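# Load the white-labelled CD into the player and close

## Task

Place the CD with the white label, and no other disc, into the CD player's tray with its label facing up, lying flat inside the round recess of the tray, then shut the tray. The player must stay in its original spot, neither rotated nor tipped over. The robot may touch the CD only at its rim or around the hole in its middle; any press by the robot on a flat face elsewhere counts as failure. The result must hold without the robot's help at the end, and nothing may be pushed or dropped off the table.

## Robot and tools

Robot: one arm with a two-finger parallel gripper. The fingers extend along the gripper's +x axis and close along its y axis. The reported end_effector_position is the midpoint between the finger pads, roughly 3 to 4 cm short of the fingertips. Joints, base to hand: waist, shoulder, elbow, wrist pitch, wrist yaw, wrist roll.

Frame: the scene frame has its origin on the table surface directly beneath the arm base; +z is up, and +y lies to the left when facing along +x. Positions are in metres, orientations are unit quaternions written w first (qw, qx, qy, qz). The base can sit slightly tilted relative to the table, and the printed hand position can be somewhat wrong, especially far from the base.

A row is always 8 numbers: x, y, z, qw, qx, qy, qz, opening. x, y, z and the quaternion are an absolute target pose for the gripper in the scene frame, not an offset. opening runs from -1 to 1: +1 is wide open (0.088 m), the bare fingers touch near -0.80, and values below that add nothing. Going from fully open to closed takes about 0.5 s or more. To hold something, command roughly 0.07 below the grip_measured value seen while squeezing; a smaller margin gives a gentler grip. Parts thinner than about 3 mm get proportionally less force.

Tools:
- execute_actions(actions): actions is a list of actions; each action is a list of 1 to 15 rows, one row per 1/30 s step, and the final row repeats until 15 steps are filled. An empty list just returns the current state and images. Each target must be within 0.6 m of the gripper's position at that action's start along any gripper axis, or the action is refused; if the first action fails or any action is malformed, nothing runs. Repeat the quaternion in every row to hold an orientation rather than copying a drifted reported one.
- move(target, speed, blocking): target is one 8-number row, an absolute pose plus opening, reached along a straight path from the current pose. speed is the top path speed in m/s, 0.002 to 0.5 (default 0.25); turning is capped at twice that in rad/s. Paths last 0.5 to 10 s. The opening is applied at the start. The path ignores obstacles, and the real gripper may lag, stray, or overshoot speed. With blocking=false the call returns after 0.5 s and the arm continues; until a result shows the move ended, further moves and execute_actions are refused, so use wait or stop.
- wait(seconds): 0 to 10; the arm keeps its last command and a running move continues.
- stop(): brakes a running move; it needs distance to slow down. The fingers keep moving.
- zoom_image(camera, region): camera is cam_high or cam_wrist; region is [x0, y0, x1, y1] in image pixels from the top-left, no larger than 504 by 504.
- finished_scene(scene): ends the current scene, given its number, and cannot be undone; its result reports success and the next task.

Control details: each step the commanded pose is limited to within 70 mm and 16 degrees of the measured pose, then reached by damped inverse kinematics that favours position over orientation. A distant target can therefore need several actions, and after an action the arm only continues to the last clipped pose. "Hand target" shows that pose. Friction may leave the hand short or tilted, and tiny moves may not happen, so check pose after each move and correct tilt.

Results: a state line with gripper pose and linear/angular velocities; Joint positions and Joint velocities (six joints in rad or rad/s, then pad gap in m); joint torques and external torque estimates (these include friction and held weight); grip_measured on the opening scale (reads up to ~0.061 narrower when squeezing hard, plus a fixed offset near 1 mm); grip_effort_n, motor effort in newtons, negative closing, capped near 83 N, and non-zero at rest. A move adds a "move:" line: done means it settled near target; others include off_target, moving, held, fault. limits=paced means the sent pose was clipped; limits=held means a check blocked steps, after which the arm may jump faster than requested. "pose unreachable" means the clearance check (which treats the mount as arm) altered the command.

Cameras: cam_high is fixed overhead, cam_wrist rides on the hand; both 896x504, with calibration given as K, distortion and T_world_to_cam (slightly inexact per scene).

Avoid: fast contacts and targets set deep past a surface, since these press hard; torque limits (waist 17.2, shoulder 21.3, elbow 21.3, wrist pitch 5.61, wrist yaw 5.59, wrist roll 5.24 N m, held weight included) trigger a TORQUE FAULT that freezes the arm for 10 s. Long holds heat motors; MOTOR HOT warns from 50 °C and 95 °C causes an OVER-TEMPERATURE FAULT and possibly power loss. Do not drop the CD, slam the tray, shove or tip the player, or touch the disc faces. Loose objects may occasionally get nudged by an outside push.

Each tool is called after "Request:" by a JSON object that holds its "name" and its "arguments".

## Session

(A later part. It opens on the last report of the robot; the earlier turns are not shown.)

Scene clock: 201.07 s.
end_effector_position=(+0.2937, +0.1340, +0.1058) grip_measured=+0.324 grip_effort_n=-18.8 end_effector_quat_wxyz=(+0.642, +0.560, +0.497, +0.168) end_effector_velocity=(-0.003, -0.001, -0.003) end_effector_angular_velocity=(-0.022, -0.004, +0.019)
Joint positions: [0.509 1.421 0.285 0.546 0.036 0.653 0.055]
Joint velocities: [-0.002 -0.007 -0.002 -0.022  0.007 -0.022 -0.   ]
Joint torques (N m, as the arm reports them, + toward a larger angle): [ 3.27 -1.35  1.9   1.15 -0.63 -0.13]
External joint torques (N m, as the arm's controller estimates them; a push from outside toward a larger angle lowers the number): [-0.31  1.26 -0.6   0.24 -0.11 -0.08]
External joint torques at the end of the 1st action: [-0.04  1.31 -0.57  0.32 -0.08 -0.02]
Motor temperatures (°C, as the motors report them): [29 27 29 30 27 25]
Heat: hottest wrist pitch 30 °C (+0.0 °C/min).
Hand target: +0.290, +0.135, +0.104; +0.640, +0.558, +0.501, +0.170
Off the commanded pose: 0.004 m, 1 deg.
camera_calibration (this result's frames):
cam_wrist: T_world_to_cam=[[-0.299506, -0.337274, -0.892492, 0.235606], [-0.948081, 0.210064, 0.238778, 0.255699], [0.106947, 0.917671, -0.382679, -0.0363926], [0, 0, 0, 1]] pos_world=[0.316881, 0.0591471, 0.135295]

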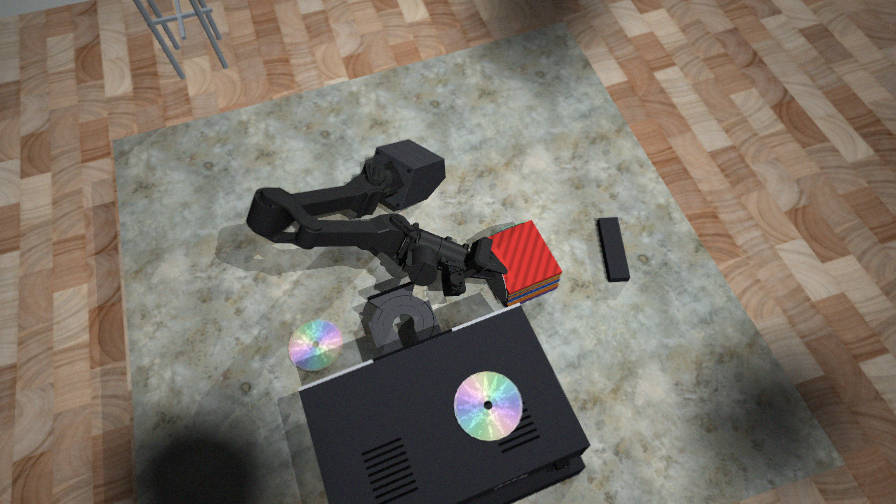

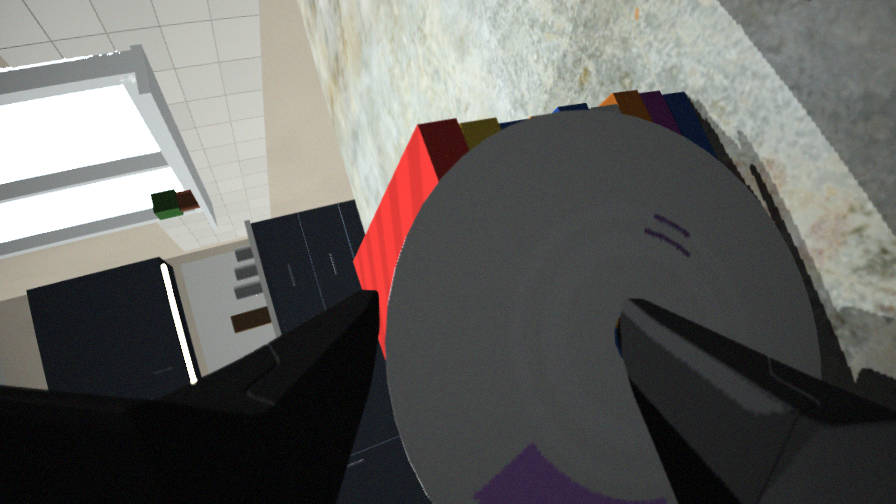

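Request:
{"name": "move", "arguments": {"target": [0.272,0.108,0.125,0.64,0.558,0.5006,0.17,0.36], "speed": 0.06}}

Request:
{"name": "move", "arguments": {"target": [0.21,0.095,0.085,0.714,0.3415,0.553,0.263,-0.8], "speed": 0.12}}

Scene clock: 235.17 s.
end_effector_position=(+0.2750, +0.1078, +0.1255) grip_measured=+0.357 grip_effort_n=17.0 end_effector_quat_wxyz=(+0.640, +0.559, +0.498, +0.171) end_effector_velocity=(-0.004, -0.002, -0.002) end_effector_angular_velocity=(-0.009, +0.018, +0.006)
Joint positions: [0.538 1.131 0.234 0.303 0.056 0.669 0.056]
Joint velocities: [-0.002 -0.022 -0.002 -0.037  0.007  0.007 -0.   ]
Joint torques (N m, as the arm reports them, + toward a larger angle): [ 3.08 -1.74  2.52  0.84 -0.29  0.03]
External joint torques (N m, as the arm's controller estimates them; a push from outside toward a larger angle lowers the number): [ 0.42  0.1  -0.63 -0.05  0.23  0.08]
Motor temperatures (°C, as the motors report them): [29 26 29 30 28 25]
Heat: hottest wrist pitch 30 °C (+0.0 °C/min).
Hand target: +0.272, +0.108, +0.125; +0.640, +0.558, +0.501, +0.170
Off the commanded pose: 0.003 m, 0 deg.
move: done
camera_calibration (this result's frames):
cam_wrist: T_world_to_cam=[[-0.29769, -0.336733, -0.893304, 0.238212], [-0.949274, 0.20369, 0.23956, 0.239687], [0.101289, 0.919305, -0.380289, -0.00176468], [0, 0, 0, 1]] pos_world=[0.298621, 0.0330142, 0.154705]

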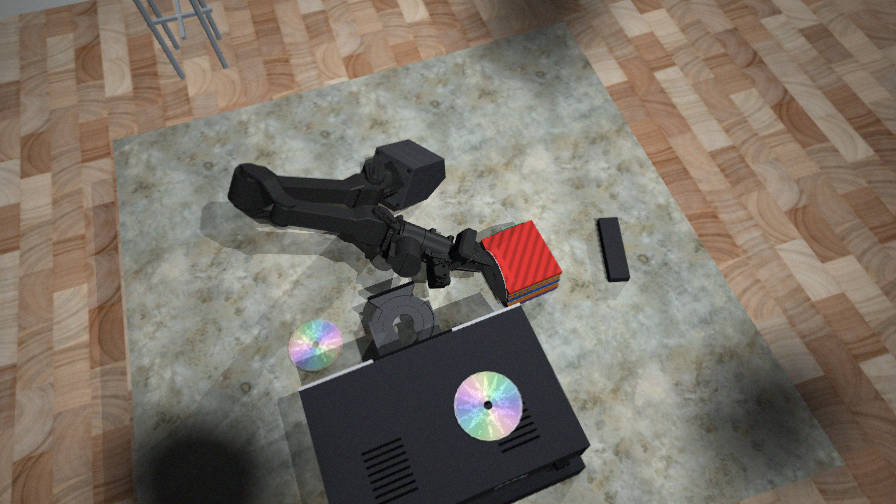

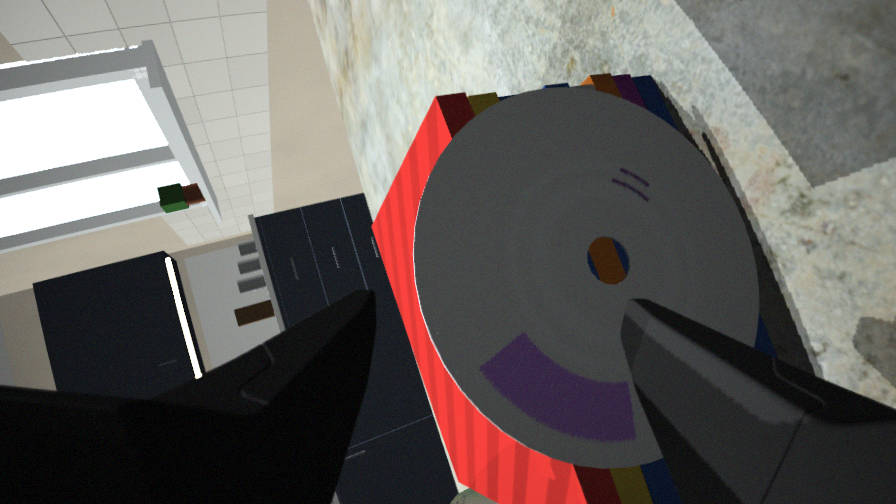

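Scene clock: 237.63 s.
end_effector_position=(+0.2129, +0.0958, +0.0871) grip_measured=-0.797 grip_effort_n=-18.8 end_effector_quat_wxyz=(+0.714, +0.344, +0.549, +0.265) end_effector_velocity=(-0.001, -0.001, -0.001) end_effector_angular_velocity=(-0.014, -0.013, +0.011)
Joint positions: [0.48  1.014 0.153 0.039 0.099 0.207 0.   ]
Joint velocities: [-0.002 -0.007 -0.002 -0.007  0.007 -0.022  0.   ]
Joint torques (N m, as the arm reports them, + toward a larger angle): [ 1.63 -1.36  2.35  0.61 -0.36 -0.12]
External joint torques (N m, as the arm's controller estimates them; a push from outside toward a larger angle lowers the number): [-0.33  0.03 -0.58 -0.1   0.14 -0.07]
Motor temperatures (°C, as the motors report them): [29 26 29 30 28 25]
Heat: hottest wrist pitch 30 °C (+0.0 °C/min).
Hand target: +0.210, +0.095, +0.085; +0.714, +0.341, +0.552, +0.263
Off the commanded pose: 0.004 m, 1 deg.
move: done
camera_calibration (this result's frames):
cam_wrist: T_world_to_cam=[[0.0459258, -0.62725, -0.777463, 0.126028], [-0.991511, -0.123395, 0.0409836, 0.250015], [-0.121642, 0.768981, -0.627592, 0.0843568], [0, 0, 0, 1]] pos_world=[0.252366, 0.0450326, 0.140677]

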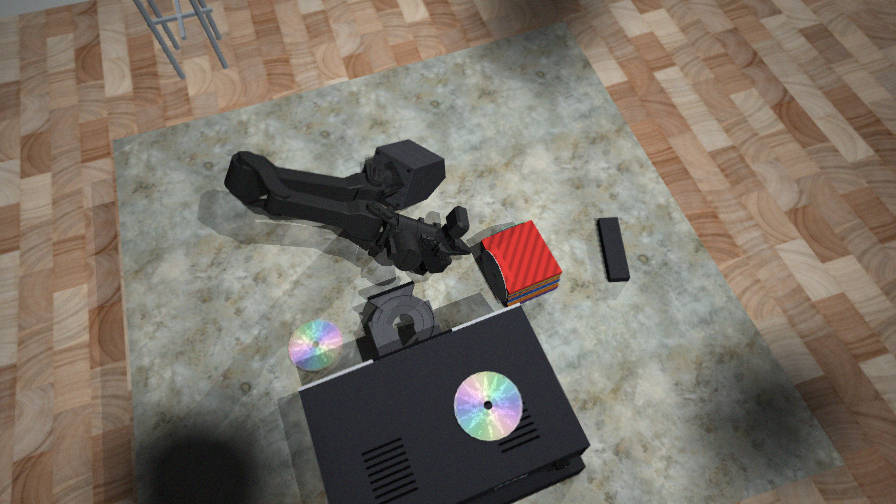

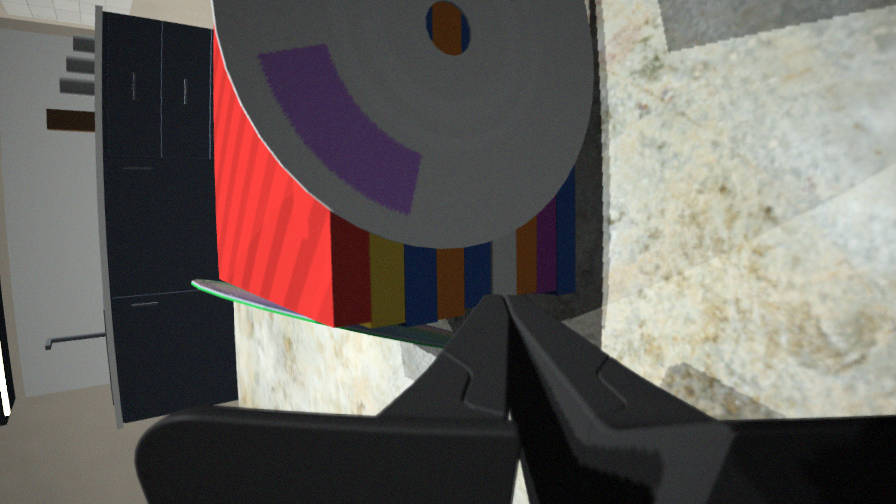

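Request:
{"name": "move", "arguments": {"target": [0.214,0.115,0.057,0.714,0.3415,0.553,0.263,-0.8], "speed": 0.06}}

Request:
{"name": "move", "arguments": {"target": [0.214,0.142,0.057,0.714,0.3415,0.553,0.263,-0.8], "speed": 0.015}}

Scene clock: 247.83 s.
end_effector_position=(+0.2171, +0.1144, +0.0582) grip_measured=-0.797 grip_effort_n=-18.8 end_effector_quat_wxyz=(+0.716, +0.342, +0.550, +0.261) end_effector_velocity=(-0.004, +0.002, -0.003) end_effector_angular_velocity=(-0.005, -0.002, +0.024)
Joint positions: [0.402 1.336 0.133 0.386 0.056 0.151 0.   ]
Joint velocities: [-0.007  0.022 -0.002  0.007 -0.007 -0.022  0.   ]
Joint torques (N m, as the arm reports them, + toward a larger angle): [ 2.34 -0.97  1.05  0.91 -0.64 -0.11]
External joint torques (N m, as the arm's controller estimates them; a push from outside toward a larger angle lowers the number): [-0.31  1.05 -0.68  0.24 -0.13 -0.07]
Motor temperatures (°C, as the motors report them): [28 26 29 30 28 25]
Heat: hottest wrist pitch 30 °C (+0.0 °C/min).
Hand target: +0.214, +0.115, +0.057; +0.713, +0.341, +0.553, +0.263
Off the commanded pose: 0.003 m, 0 deg.
move: done
camera_calibration (this result's frames):
cam_wrist: T_world_to_cam=[[0.0426639, -0.634663, -0.771611, 0.116269], [-0.991935, -0.119171, 0.0431742, 0.257192], [-0.119355, 0.763545, -0.634628, 0.0529991], [0, 0, 0, 1]] pos_world=[0.256482, 0.0639744, 0.112245]

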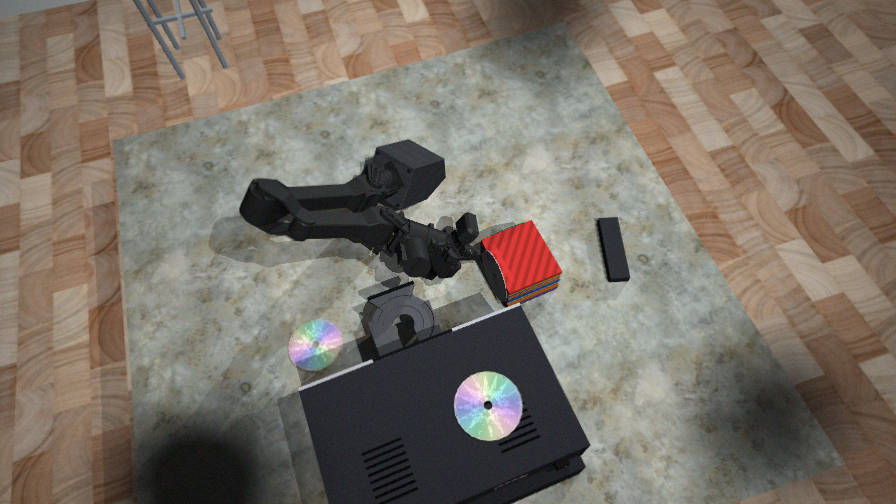

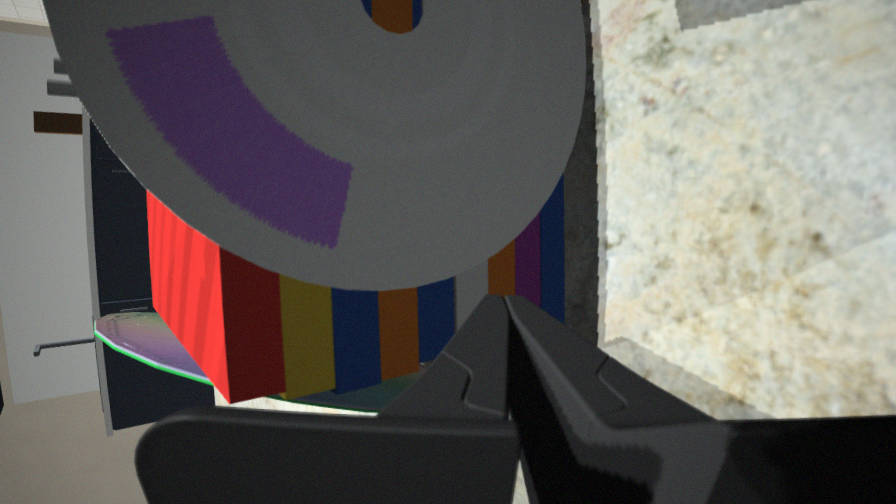

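Scene clock: 249.90 s.
end_effector_position=(+0.2112, +0.1410, +0.0565) grip_measured=-0.797 grip_effort_n=-18.8 end_effector_quat_wxyz=(+0.712, +0.341, +0.554, +0.264) end_effector_velocity=(-0.006, +0.002, -0.001) end_effector_angular_velocity=(-0.006, -0.017, +0.043)
Joint positions: [0.497 1.558 0.139 0.583 0.114 0.221 0.   ]
Joint velocities: [ 0.002  0.012 -0.002 -0.007 -0.007 -0.037  0.   ]
Joint torques (N m, as the arm reports them, + toward a larger angle): [ 3.55 -0.81  2.66  0.98 -0.38  0.09]
External joint torques (N m, as the arm's controller estimates them; a push from outside toward a larger angle lowers the number): [0.35 1.37 1.28 0.27 0.12 0.14]
Motor temperatures (°C, as the motors report them): [28 26 29 30 28 25]
Heat: hottest wrist pitch 30 °C (+0.0 °C/min).
Hand target: +0.214, +0.142, +0.057; +0.714, +0.341, +0.553, +0.263
Off the commanded pose: 0.003 m, 0 deg.
move: done
camera_calibration (this result's frames):
cam_wrist: T_world_to_cam=[[0.0447184, -0.631535, -0.774057, 0.131322], [-0.99018, -0.130752, 0.0494737, 0.255416], [-0.132454, 0.764243, -0.63118, 0.0333973], [0, 0, 0, 1]] pos_world=[0.251459, 0.0908068, 0.110094]

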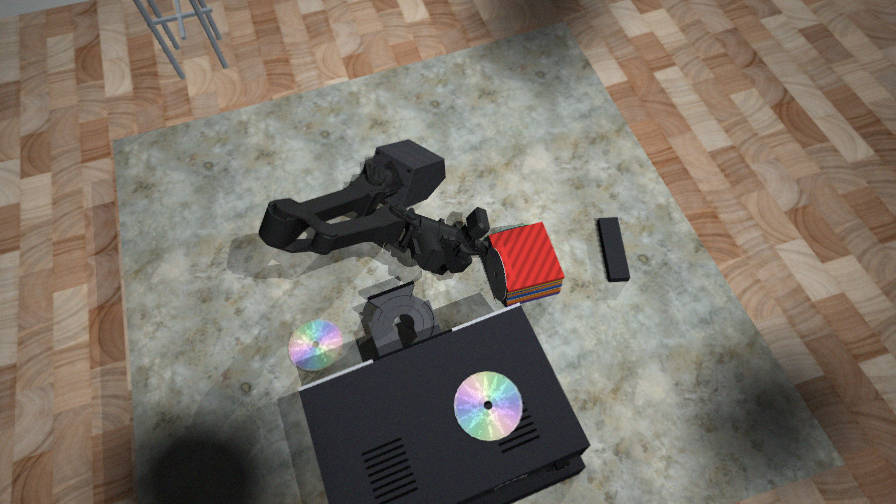

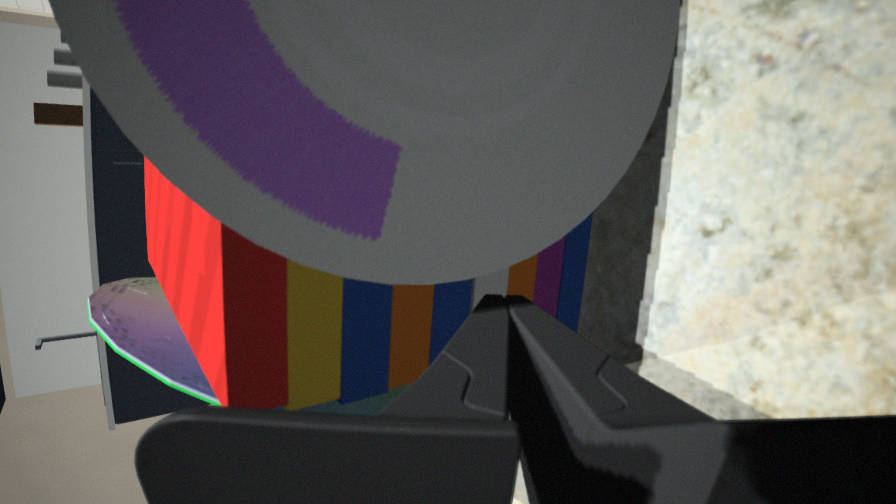

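Works. Continue.

Request:
{"name": "move", "arguments": {"target": [0.217,0.177,0.057,0.714,0.3415,0.553,0.263,-0.8], "speed": 0.018}}

Request:
{"name": "zoom_image", "arguments": {"camera": "cam_high", "region": [440, 200, 600, 330]}}

Scene clock: 256.50 s.
end_effector_position=(+0.2137, +0.1756, +0.0567) grip_measured=-0.797 grip_effort_n=-18.8 end_effector_quat_wxyz=(+0.711, +0.340, +0.555, +0.266) end_effector_velocity=(-0.005, +0.001, -0.001) end_effector_angular_velocity=(+0.001, +0.002, +0.022)
Joint positions: [0.602 1.801 0.209 0.743 0.183 0.299 0.   ]
Joint velocities: [ 0.002  0.007 -0.002 -0.007 -0.007 -0.007  0.   ]
Joint torques (N m, as the arm reports them, + toward a larger angle): [ 4.26 -1.4   2.66  1.16 -0.3   0.05]
External joint torques (N m, as the arm's controller estimates them; a push from outside toward a larger angle lowers the number): [0.33 1.22 1.3  0.36 0.18 0.09]
Motor temperatures (°C, as the motors report them): [29 26 29 30 28 25]
Heat: hottest wrist pitch 30 °C (+0.0 °C/min).
Hand target: +0.217, +0.177, +0.057; +0.714, +0.341, +0.552, +0.263
Off the commanded pose: 0.004 m, 1 deg.
move: done
camera_calibration (this result's frames):
cam_wrist: T_world_to_cam=[[0.0464665, -0.631097, -0.774311, 0.152766], [-0.989752, -0.133867, 0.0497125, 0.26285], [-0.135028, 0.764066, -0.630849, 0.00790859], [0, 0, 0, 1]] pos_world=[0.254126, 0.125555, 0.110211]

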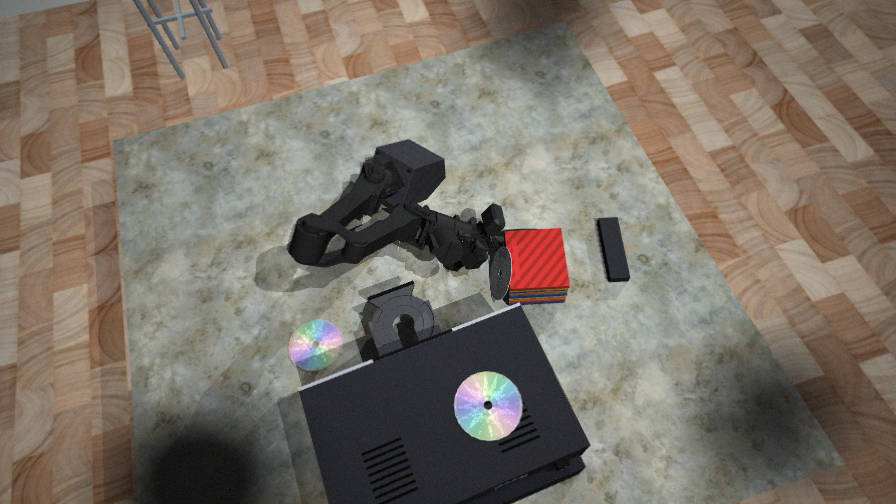

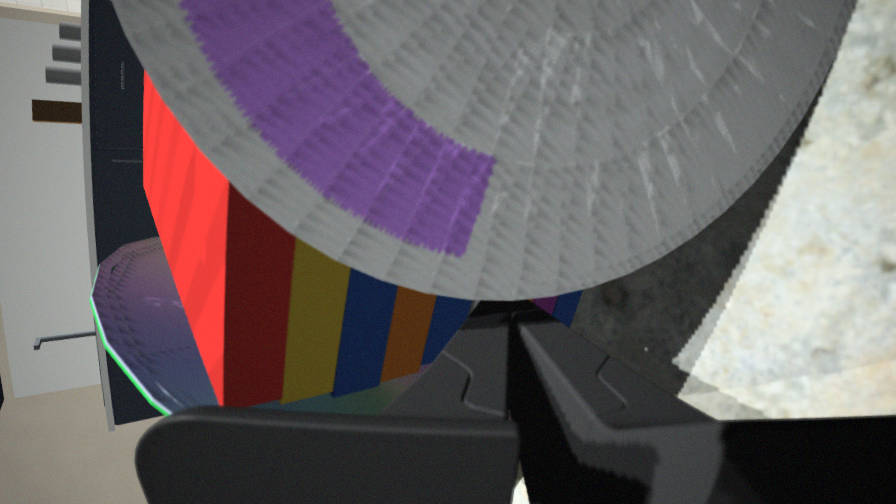

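Region (440, 200, 600, 330) of cam_high's 896x504 image, scaled by 3.150, with more detail than that image has; it fills the top 410 rows of this view, and the rest is white.

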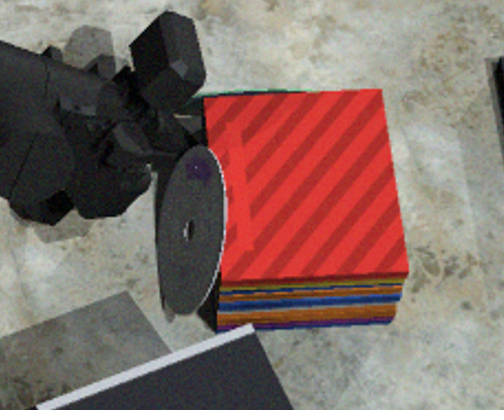

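Request:
{"name": "move", "arguments": {"target": [0.220,0.193,0.057,0.714,0.3415,0.553,0.263,-0.8], "speed": 0.018}}

Request:
{"name": "move", "arguments": {"target": [0.200,0.13,0.09,0.714,0.3415,0.553,0.263,-0.8], "speed": 0.08}}

Request:
{"name": "move", "arguments": {"target": [0.255,0.115,0.125,0.69,0.484,0.44,0.309,0.45], "speed": 0.1}}

Scene clock: 263.93 s.
end_effector_position=(+0.2163, +0.1914, +0.0565) grip_measured=-0.797 grip_effort_n=-18.8 end_effector_quat_wxyz=(+0.711, +0.340, +0.556, +0.266) end_effector_velocity=(+0.001, +0.001, -0.000) end_effector_angular_velocity=(-0.006, -0.008, +0.001)
Joint positions: [0.639 1.891 0.254 0.779 0.206 0.327 0.   ]
Joint velocities: [ 0.002  0.007  0.002  0.007  0.007 -0.007  0.   ]
Joint torques (N m, as the arm reports them, + toward a larger angle): [ 4.51 -1.36  2.91  1.17 -0.18  0.02]
External joint torques (N m, as the arm's controller estimates them; a push from outside toward a larger angle lowers the number): [0.25 1.46 1.46 0.34 0.28 0.06]
Motor temperatures (°C, as the motors report them): [29 26 29 30 27 25]
Heat: hottest wrist pitch 30 °C (+0.0 °C/min).
Hand target: +0.220, +0.193, +0.057; +0.714, +0.341, +0.553, +0.263
Off the commanded pose: 0.004 m, 1 deg.
move: done
camera_calibration (this result's frames):
cam_wrist: T_world_to_cam=[[0.0470489, -0.631236, -0.774162, 0.162417], [-0.989477, -0.135612, 0.0504409, 0.267815], [-0.136826, 0.763643, -0.630974, -0.003449], [0, 0, 0, 1]] pos_world=[0.256883, 0.141476, 0.110052]

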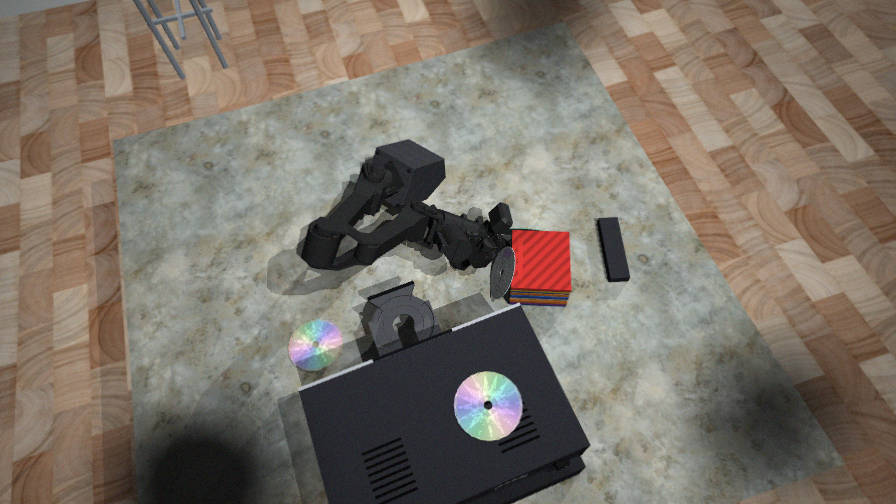

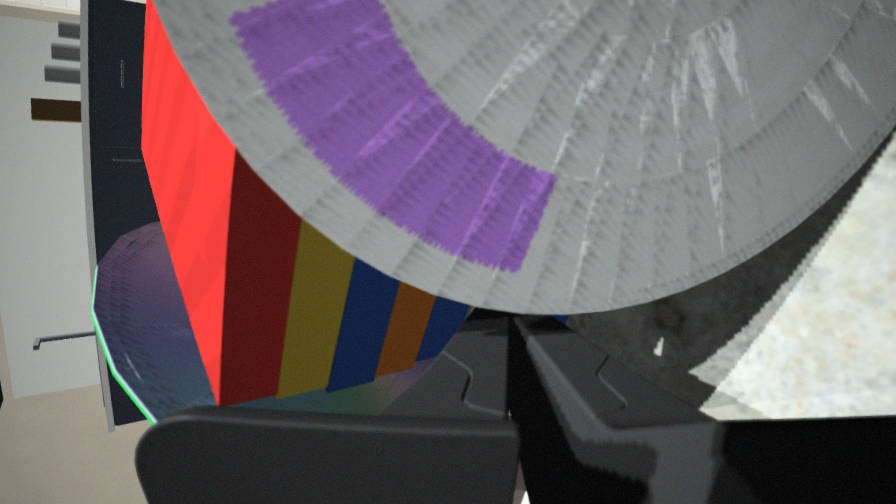

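Scene clock: 265.27 s.
end_effector_position=(+0.2018, +0.1304, +0.0900) grip_measured=-0.797 grip_effort_n=-18.8 end_effector_quat_wxyz=(+0.714, +0.343, +0.552, +0.263) end_effector_velocity=(-0.002, -0.001, +0.002) end_effector_angular_velocity=(+0.005, -0.006, +0.011)
Joint positions: [0.658 1.274 0.123 0.303 0.222 0.343 0.   ]
Joint velocities: [ 0.002 -0.022 -0.002 -0.022 -0.007 -0.007  0.   ]
Joint torques (N m, as the arm reports them, + toward a larger angle): [ 2.84 -1.44  2.56  0.76 -0.29  0.07]
External joint torques (N m, as the arm's controller estimates them; a push from outside toward a larger angle lowers the number): [ 0.3   0.08 -0.41 -0.11  0.17  0.11]
Motor temperatures (°C, as the motors report them): [29 26 29 30 27 25]
Heat: hottest wrist pitch 30 °C (+0.0 °C/min).
Hand target: +0.200, +0.130, +0.090; +0.714, +0.341, +0.553, +0.263
Off the commanded pose: 0.002 m, 0 deg.
move: done
camera_calibration (this result's frames):
cam_wrist: T_world_to_cam=[[0.043752, -0.630692, -0.774799, 0.151139], [-0.991211, -0.124319, 0.0452239, 0.24287], [-0.124844, 0.766011, -0.630588, 0.0595164], [0, 0, 0, 1]] pos_world=[0.241553, 0.0799255, 0.143649]

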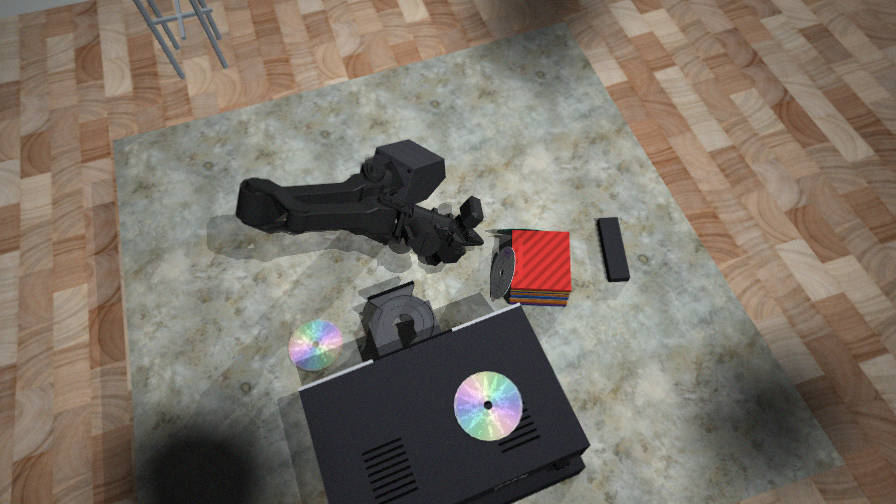

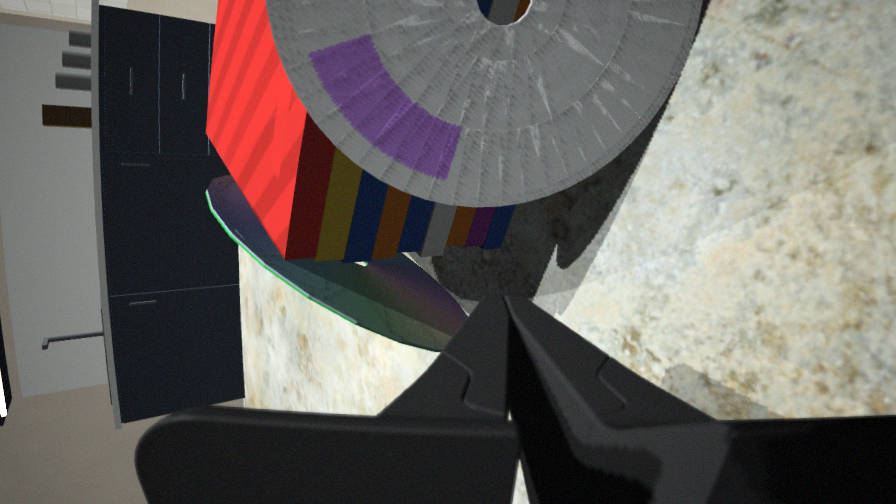

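Scene clock: 267.47 s.
end_effector_position=(+0.2505, +0.1167, +0.1228) grip_measured=+0.447 grip_effort_n=17.0 end_effector_quat_wxyz=(+0.688, +0.480, +0.447, +0.310) end_effector_velocity=(-0.004, +0.000, -0.002) end_effector_angular_velocity=(+0.004, +0.016, +0.006)
Joint positions: [ 0.442  1.148  0.134  0.42  -0.181  0.302  0.061]
Joint velocities: [-0.007 -0.002 -0.007 -0.007 -0.007  0.007 -0.   ]
Joint torques (N m, as the arm reports them, + toward a larger angle): [ 2.29 -1.5   4.03  1.08 -0.66  0.02]
External joint torques (N m, as the arm's controller estimates them; a push from outside toward a larger angle lowers the number): [-0.13  0.3   1.51  0.24 -0.08  0.07]
Motor temperatures (°C, as the motors report them): [29 26 29 30 27 25]
Heat: hottest wrist pitch 30 °C (+0.0 °C/min).
Hand target: +0.255, +0.115, +0.125; +0.689, +0.485, +0.441, +0.309
Off the commanded pose: 0.005 m, 1 deg.
move: done
camera_calibration (this result's frames):
cam_wrist: T_world_to_cam=[[0.0416965, -0.358848, -0.932464, 0.153897], [-0.998335, 0.0222777, -0.0532154, 0.284684], [0.0398694, 0.93313, -0.357322, 0.00249859], [0, 0, 0, 1]] pos_world=[0.277694, 0.0465519, 0.159545]

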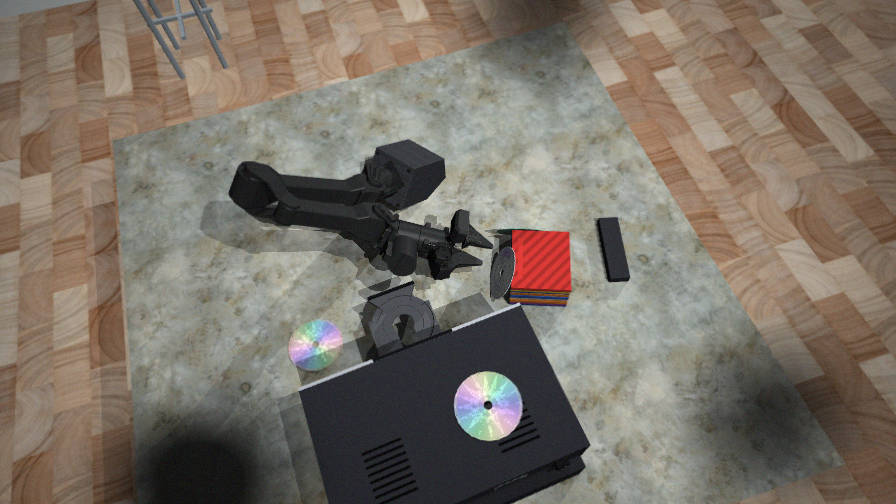

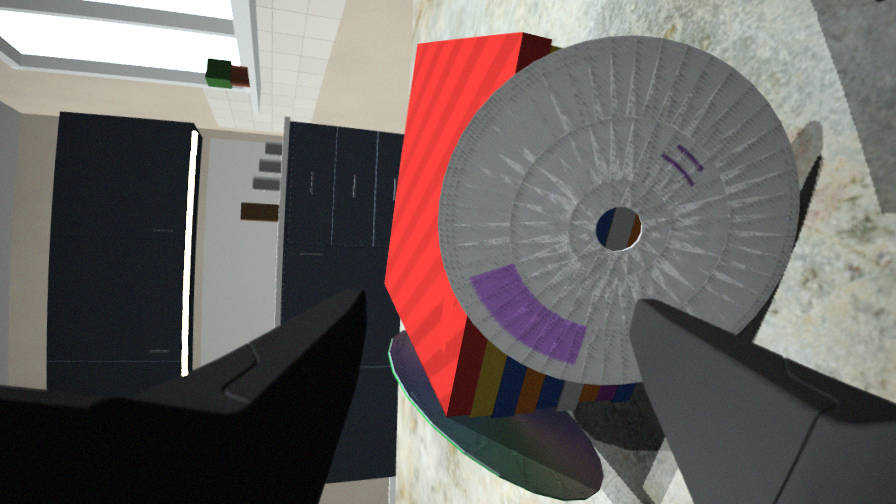

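Request:
{"name": "move", "arguments": {"target": [0.278,0.1467,0.1046,0.698,0.4996,0.4685,0.2095,0.45], "speed": 0.06}}

Scene clock: 280.43 s.
end_effector_position=(+0.2755, +0.1456, +0.1037) grip_measured=+0.447 grip_effort_n=17.0 end_effector_quat_wxyz=(+0.697, +0.499, +0.470, +0.211) end_effector_velocity=(+0.005, -0.001, -0.001) end_effector_angular_velocity=(-0.009, +0.000, -0.026)
Joint positions: [0.565 1.512 0.209 0.733 0.09  0.49  0.061]
Joint velocities: [ 0.002  0.012  0.007  0.022  0.022  0.007 -0.   ]
Joint torques (N m, as the arm reports them, + toward a larger angle): [ 3.98 -1.31  3.49  1.17 -0.29  0.09]
External joint torques (N m, as the arm's controller estimates them; a push from outside toward a larger angle lowers the number): [0.42 1.13 1.19 0.21 0.22 0.14]
Motor temperatures (°C, as the motors report them): [29 26 29 30 28 25]
Heat: hottest wrist pitch 30 °C (+0.0 °C/min).
Hand target: +0.278, +0.147, +0.105; +0.698, +0.500, +0.468, +0.210
Off the commanded pose: 0.003 m, 0 deg.
move: done
camera_calibration (this result's frames):
cam_wrist: T_world_to_cam=[[-0.131746, -0.431954, -0.892221, 0.199738], [-0.984953, 0.158597, 0.0686571, 0.271797], [0.111847, 0.887842, -0.446349, -0.0363167], [0, 0, 0, 1]] pos_world=[0.298084, 0.0754146, 0.143339]

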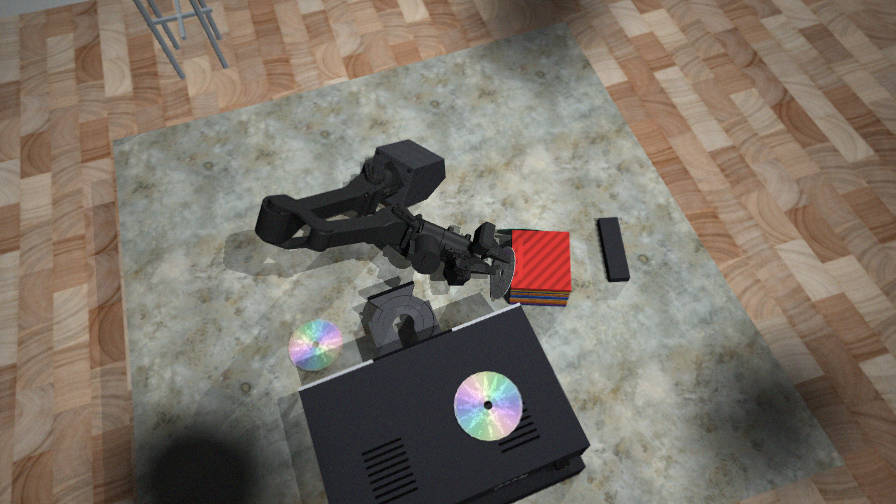

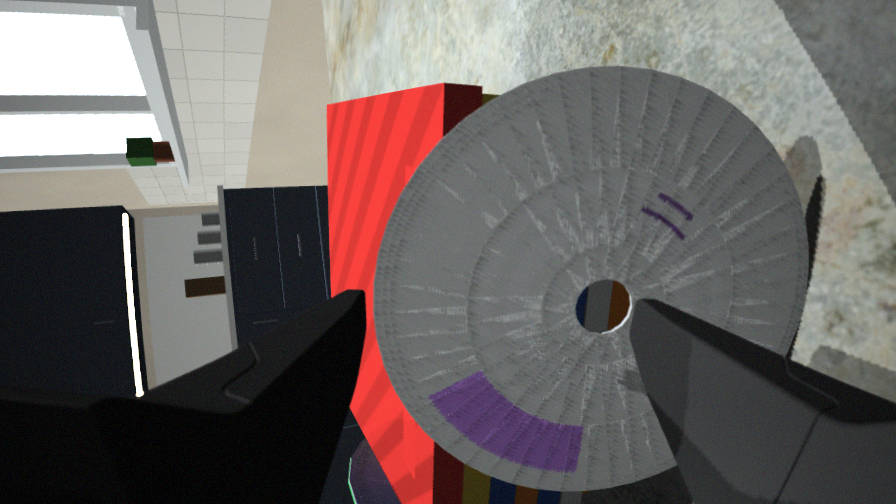

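Request:
{"name": "move", "arguments": {"target": [0.2787,0.156,0.1067,0.698,0.4996,0.4685,0.2095,0.45], "speed": 0.02}}

Request:
{"name": "zoom_image", "arguments": {"camera": "cam_wrist", "region": [560, 220, 760, 400]}}

Scene clock: 290.57 s.
end_effector_position=(+0.2762, +0.1548, +0.1053) grip_measured=+0.447 grip_effort_n=16.5 end_effector_quat_wxyz=(+0.697, +0.498, +0.471, +0.210) end_effector_velocity=(-0.002, +0.001, -0.002) end_effector_angular_velocity=(-0.012, +0.001, +0.011)
Joint positions: [0.597 1.568 0.225 0.769 0.118 0.508 0.061]
Joint velocities: [ 0.002  0.007  0.002 -0.007  0.007 -0.007  0.   ]
Joint torques (N m, as the arm reports them, + toward a larger angle): [ 4.22 -1.2   3.52  1.21 -0.38  0.08]
External joint torques (N m, as the arm's controller estimates them; a push from outside toward a larger angle lowers the number): [0.47 1.3  1.27 0.26 0.12 0.14]
Motor temperatures (°C, as the motors report them): [29 26 29 31 28 25]
Heat: hottest wrist pitch 31 °C (+1.0 °C/min).
Hand target: +0.279, +0.156, +0.107; +0.698, +0.500, +0.469, +0.209
Off the commanded pose: 0.003 m, 0 deg.
move: done
camera_calibration (this result's frames):
cam_wrist: T_world_to_cam=[[-0.133229, -0.433053, -0.891468, 0.205696], [-0.984874, 0.158399, 0.070242, 0.270783], [0.110789, 0.887341, -0.447606, -0.0433837], [0, 0, 0, 1]] pos_world=[0.298898, 0.0846818, 0.144932]

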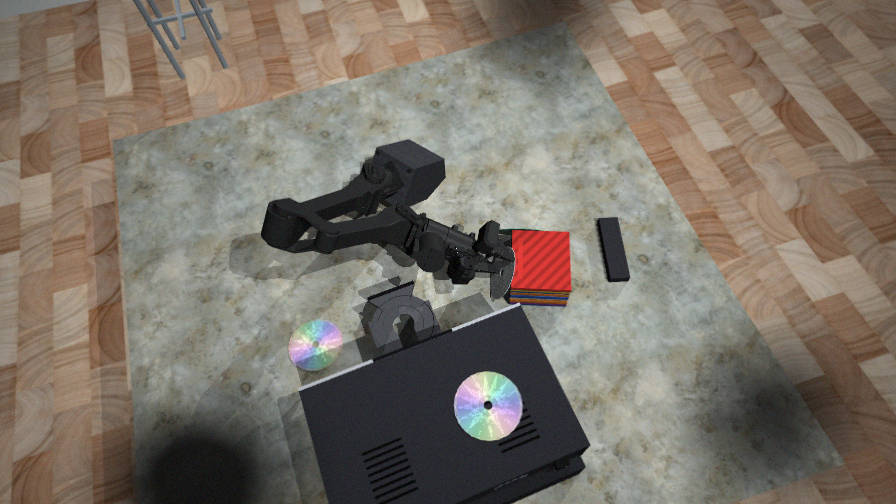

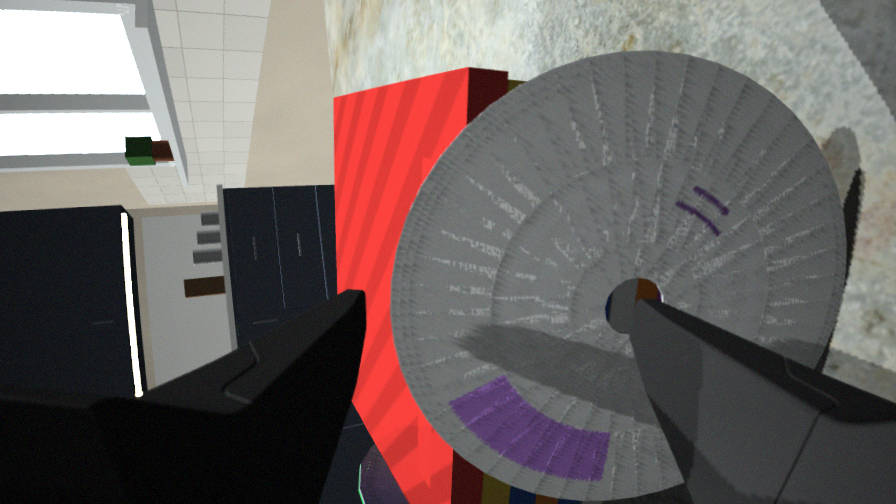

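Region (560, 220, 760, 400) of cam_wrist's 896x504 image, scaled by 2.520, with more detail than that image has; it fills the top 454 rows of this view, and the rest is white.

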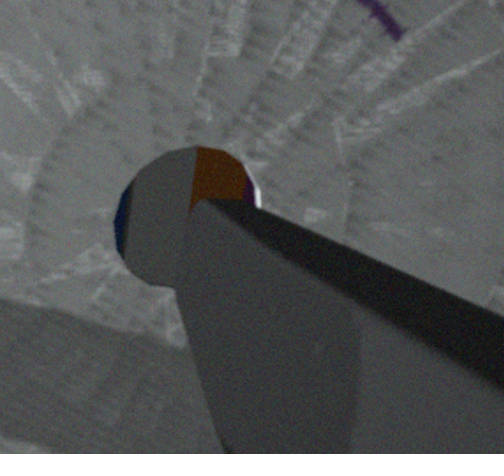

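Request:
{"name": "move", "arguments": {"target": [0.2812,0.1594,0.1052,0.698,0.4996,0.4685,0.2095,0.44], "speed": 0.01}}

Request:
{"name": "zoom_image", "arguments": {"camera": "cam_wrist", "region": [560, 220, 760, 400]}}

Scene clock: 302.27 s.
end_effector_position=(+0.2788, +0.1583, +0.1042) grip_measured=+0.443 grip_effort_n=-19.3 end_effector_quat_wxyz=(+0.697, +0.498, +0.471, +0.210) end_effector_velocity=(+0.001, +0.001, +0.000) end_effector_angular_velocity=(-0.006, -0.016, +0.014)
Joint positions: [0.597 1.597 0.238 0.786 0.119 0.509 0.061]
Joint velocities: [-0.002  0.002  0.007 -0.007 -0.007 -0.022  0.   ]
Joint torques (N m, as the arm reports them, + toward a larger angle): [ 4.12 -1.31  3.43  1.2  -0.37  0.02]
External joint torques (N m, as the arm's controller estimates them; a push from outside toward a larger angle lowers the number): [0.25 1.31 1.16 0.23 0.14 0.08]
Motor temperatures (°C, as the motors report them): [30 26 29 31 27 25]
Heat: hottest wrist pitch 31 °C (+1.0 °C/min).
Hand target: +0.281, +0.159, +0.105; +0.698, +0.500, +0.468, +0.210
Off the commanded pose: 0.003 m, 0 deg.
move: done
camera_calibration (this result's frames):
cam_wrist: T_world_to_cam=[[-0.133319, -0.432703, -0.891624, 0.206567], [-0.984775, 0.159103, 0.0700349, 0.272779], [0.111556, 0.887386, -0.447327, -0.0475521], [0, 0, 0, 1]] pos_world=[0.30147, 0.0881794, 0.143805]

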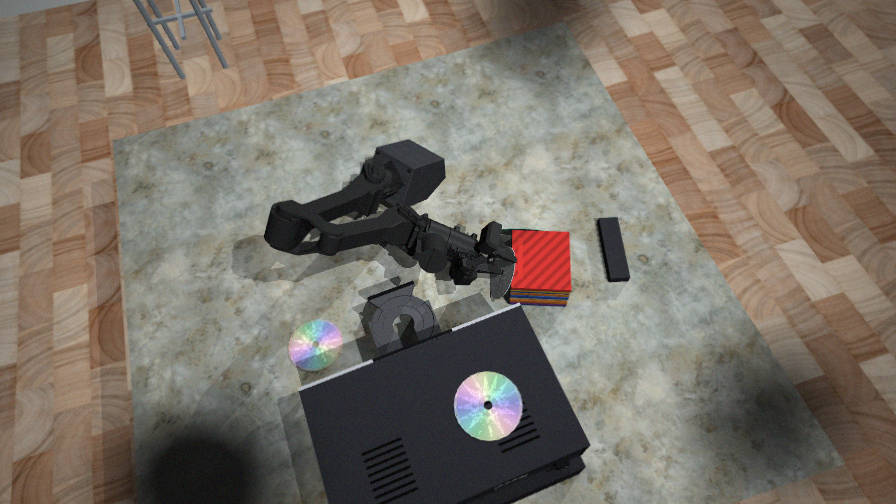

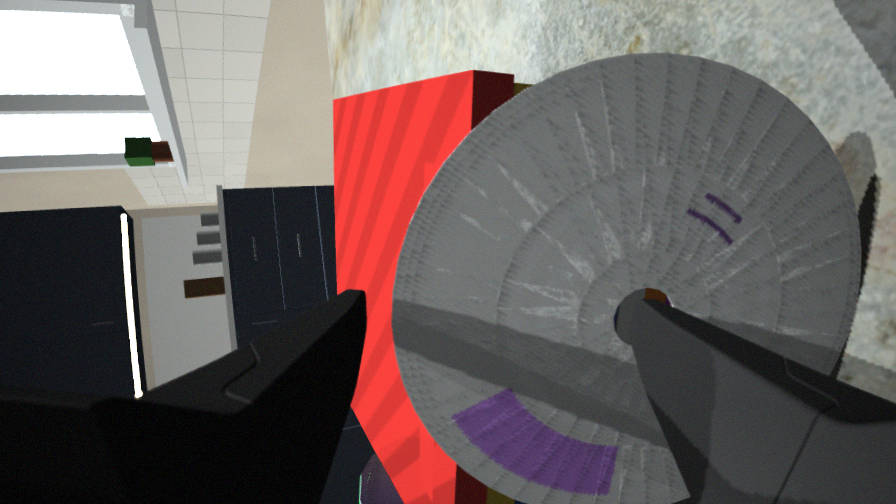

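Region (560, 220, 760, 400) of cam_wrist's 896x504 image, scaled by 2.520, with more detail than that image has; it fills the top 454 rows of this view, and the rest is white.

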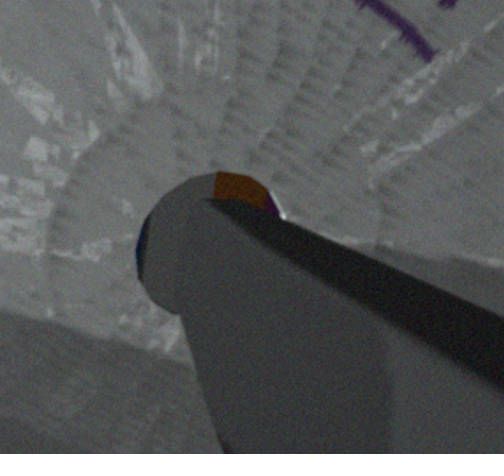

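Request:
{"name": "move", "arguments": {"target": [0.2822,0.1619,0.1036,0.698,0.4996,0.4685,0.2095,0.46], "speed": 0.01}}

Request:
{"name": "zoom_image", "arguments": {"camera": "cam_wrist", "region": [560, 220, 760, 400]}}

Scene clock: 308.83 s.
end_effector_position=(+0.2798, +0.1610, +0.1029) grip_measured=+0.456 grip_effort_n=17.0 end_effector_quat_wxyz=(+0.697, +0.498, +0.471, +0.210) end_effector_velocity=(-0.000, +0.000, +0.000) end_effector_angular_velocity=(+0.002, -0.007, +0.003)
Joint positions: [0.597 1.621 0.245 0.802 0.119 0.509 0.061]
Joint velocities: [-0.002  0.002 -0.002  0.007 -0.007 -0.007 -0.   ]
Joint torques (N m, as the arm reports them, + toward a larger angle): [ 4.06 -1.54  3.39  1.22 -0.41 -0.01]
External joint torques (N m, as the arm's controller estimates them; a push from outside toward a larger angle lowers the number): [0.15 1.13 1.18 0.25 0.09 0.04]
Motor temperatures (°C, as the motors report them): [30 26 29 31 27 25]
Heat: hottest wrist pitch 31 °C (+1.0 °C/min).
Hand target: +0.282, +0.162, +0.104; +0.698, +0.500, +0.468, +0.209
Off the commanded pose: 0.003 m, 0 deg.
move: done
camera_calibration (this result's frames):
cam_wrist: T_world_to_cam=[[-0.133319, -0.432703, -0.891624, 0.206664], [-0.984775, 0.159103, 0.0700349, 0.27337], [0.111556, 0.887386, -0.447327, -0.0505863], [0, 0, 0, 1]] pos_world=[0.302403, 0.0908199, 0.142493]

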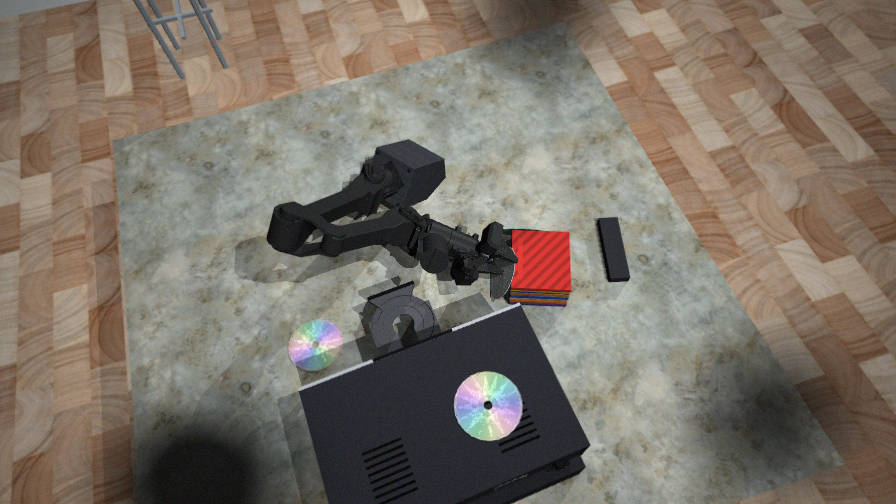

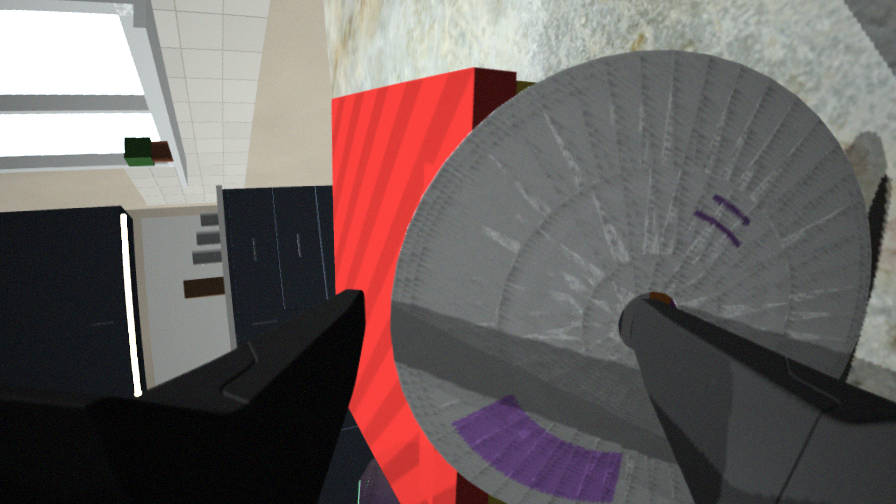

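Region (560, 220, 760, 400) of cam_wrist's 896x504 image, scaled by 2.520, with more detail than that image has; it fills the top 454 rows of this view, and the rest is white.

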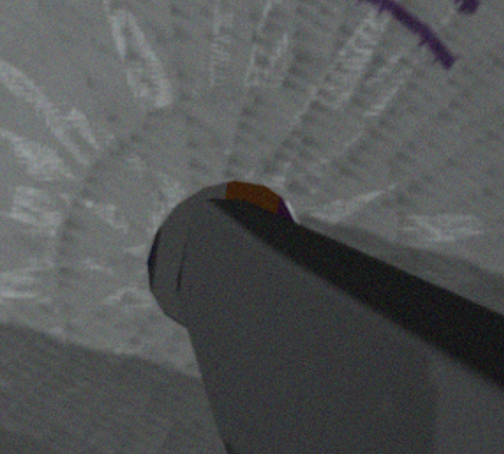

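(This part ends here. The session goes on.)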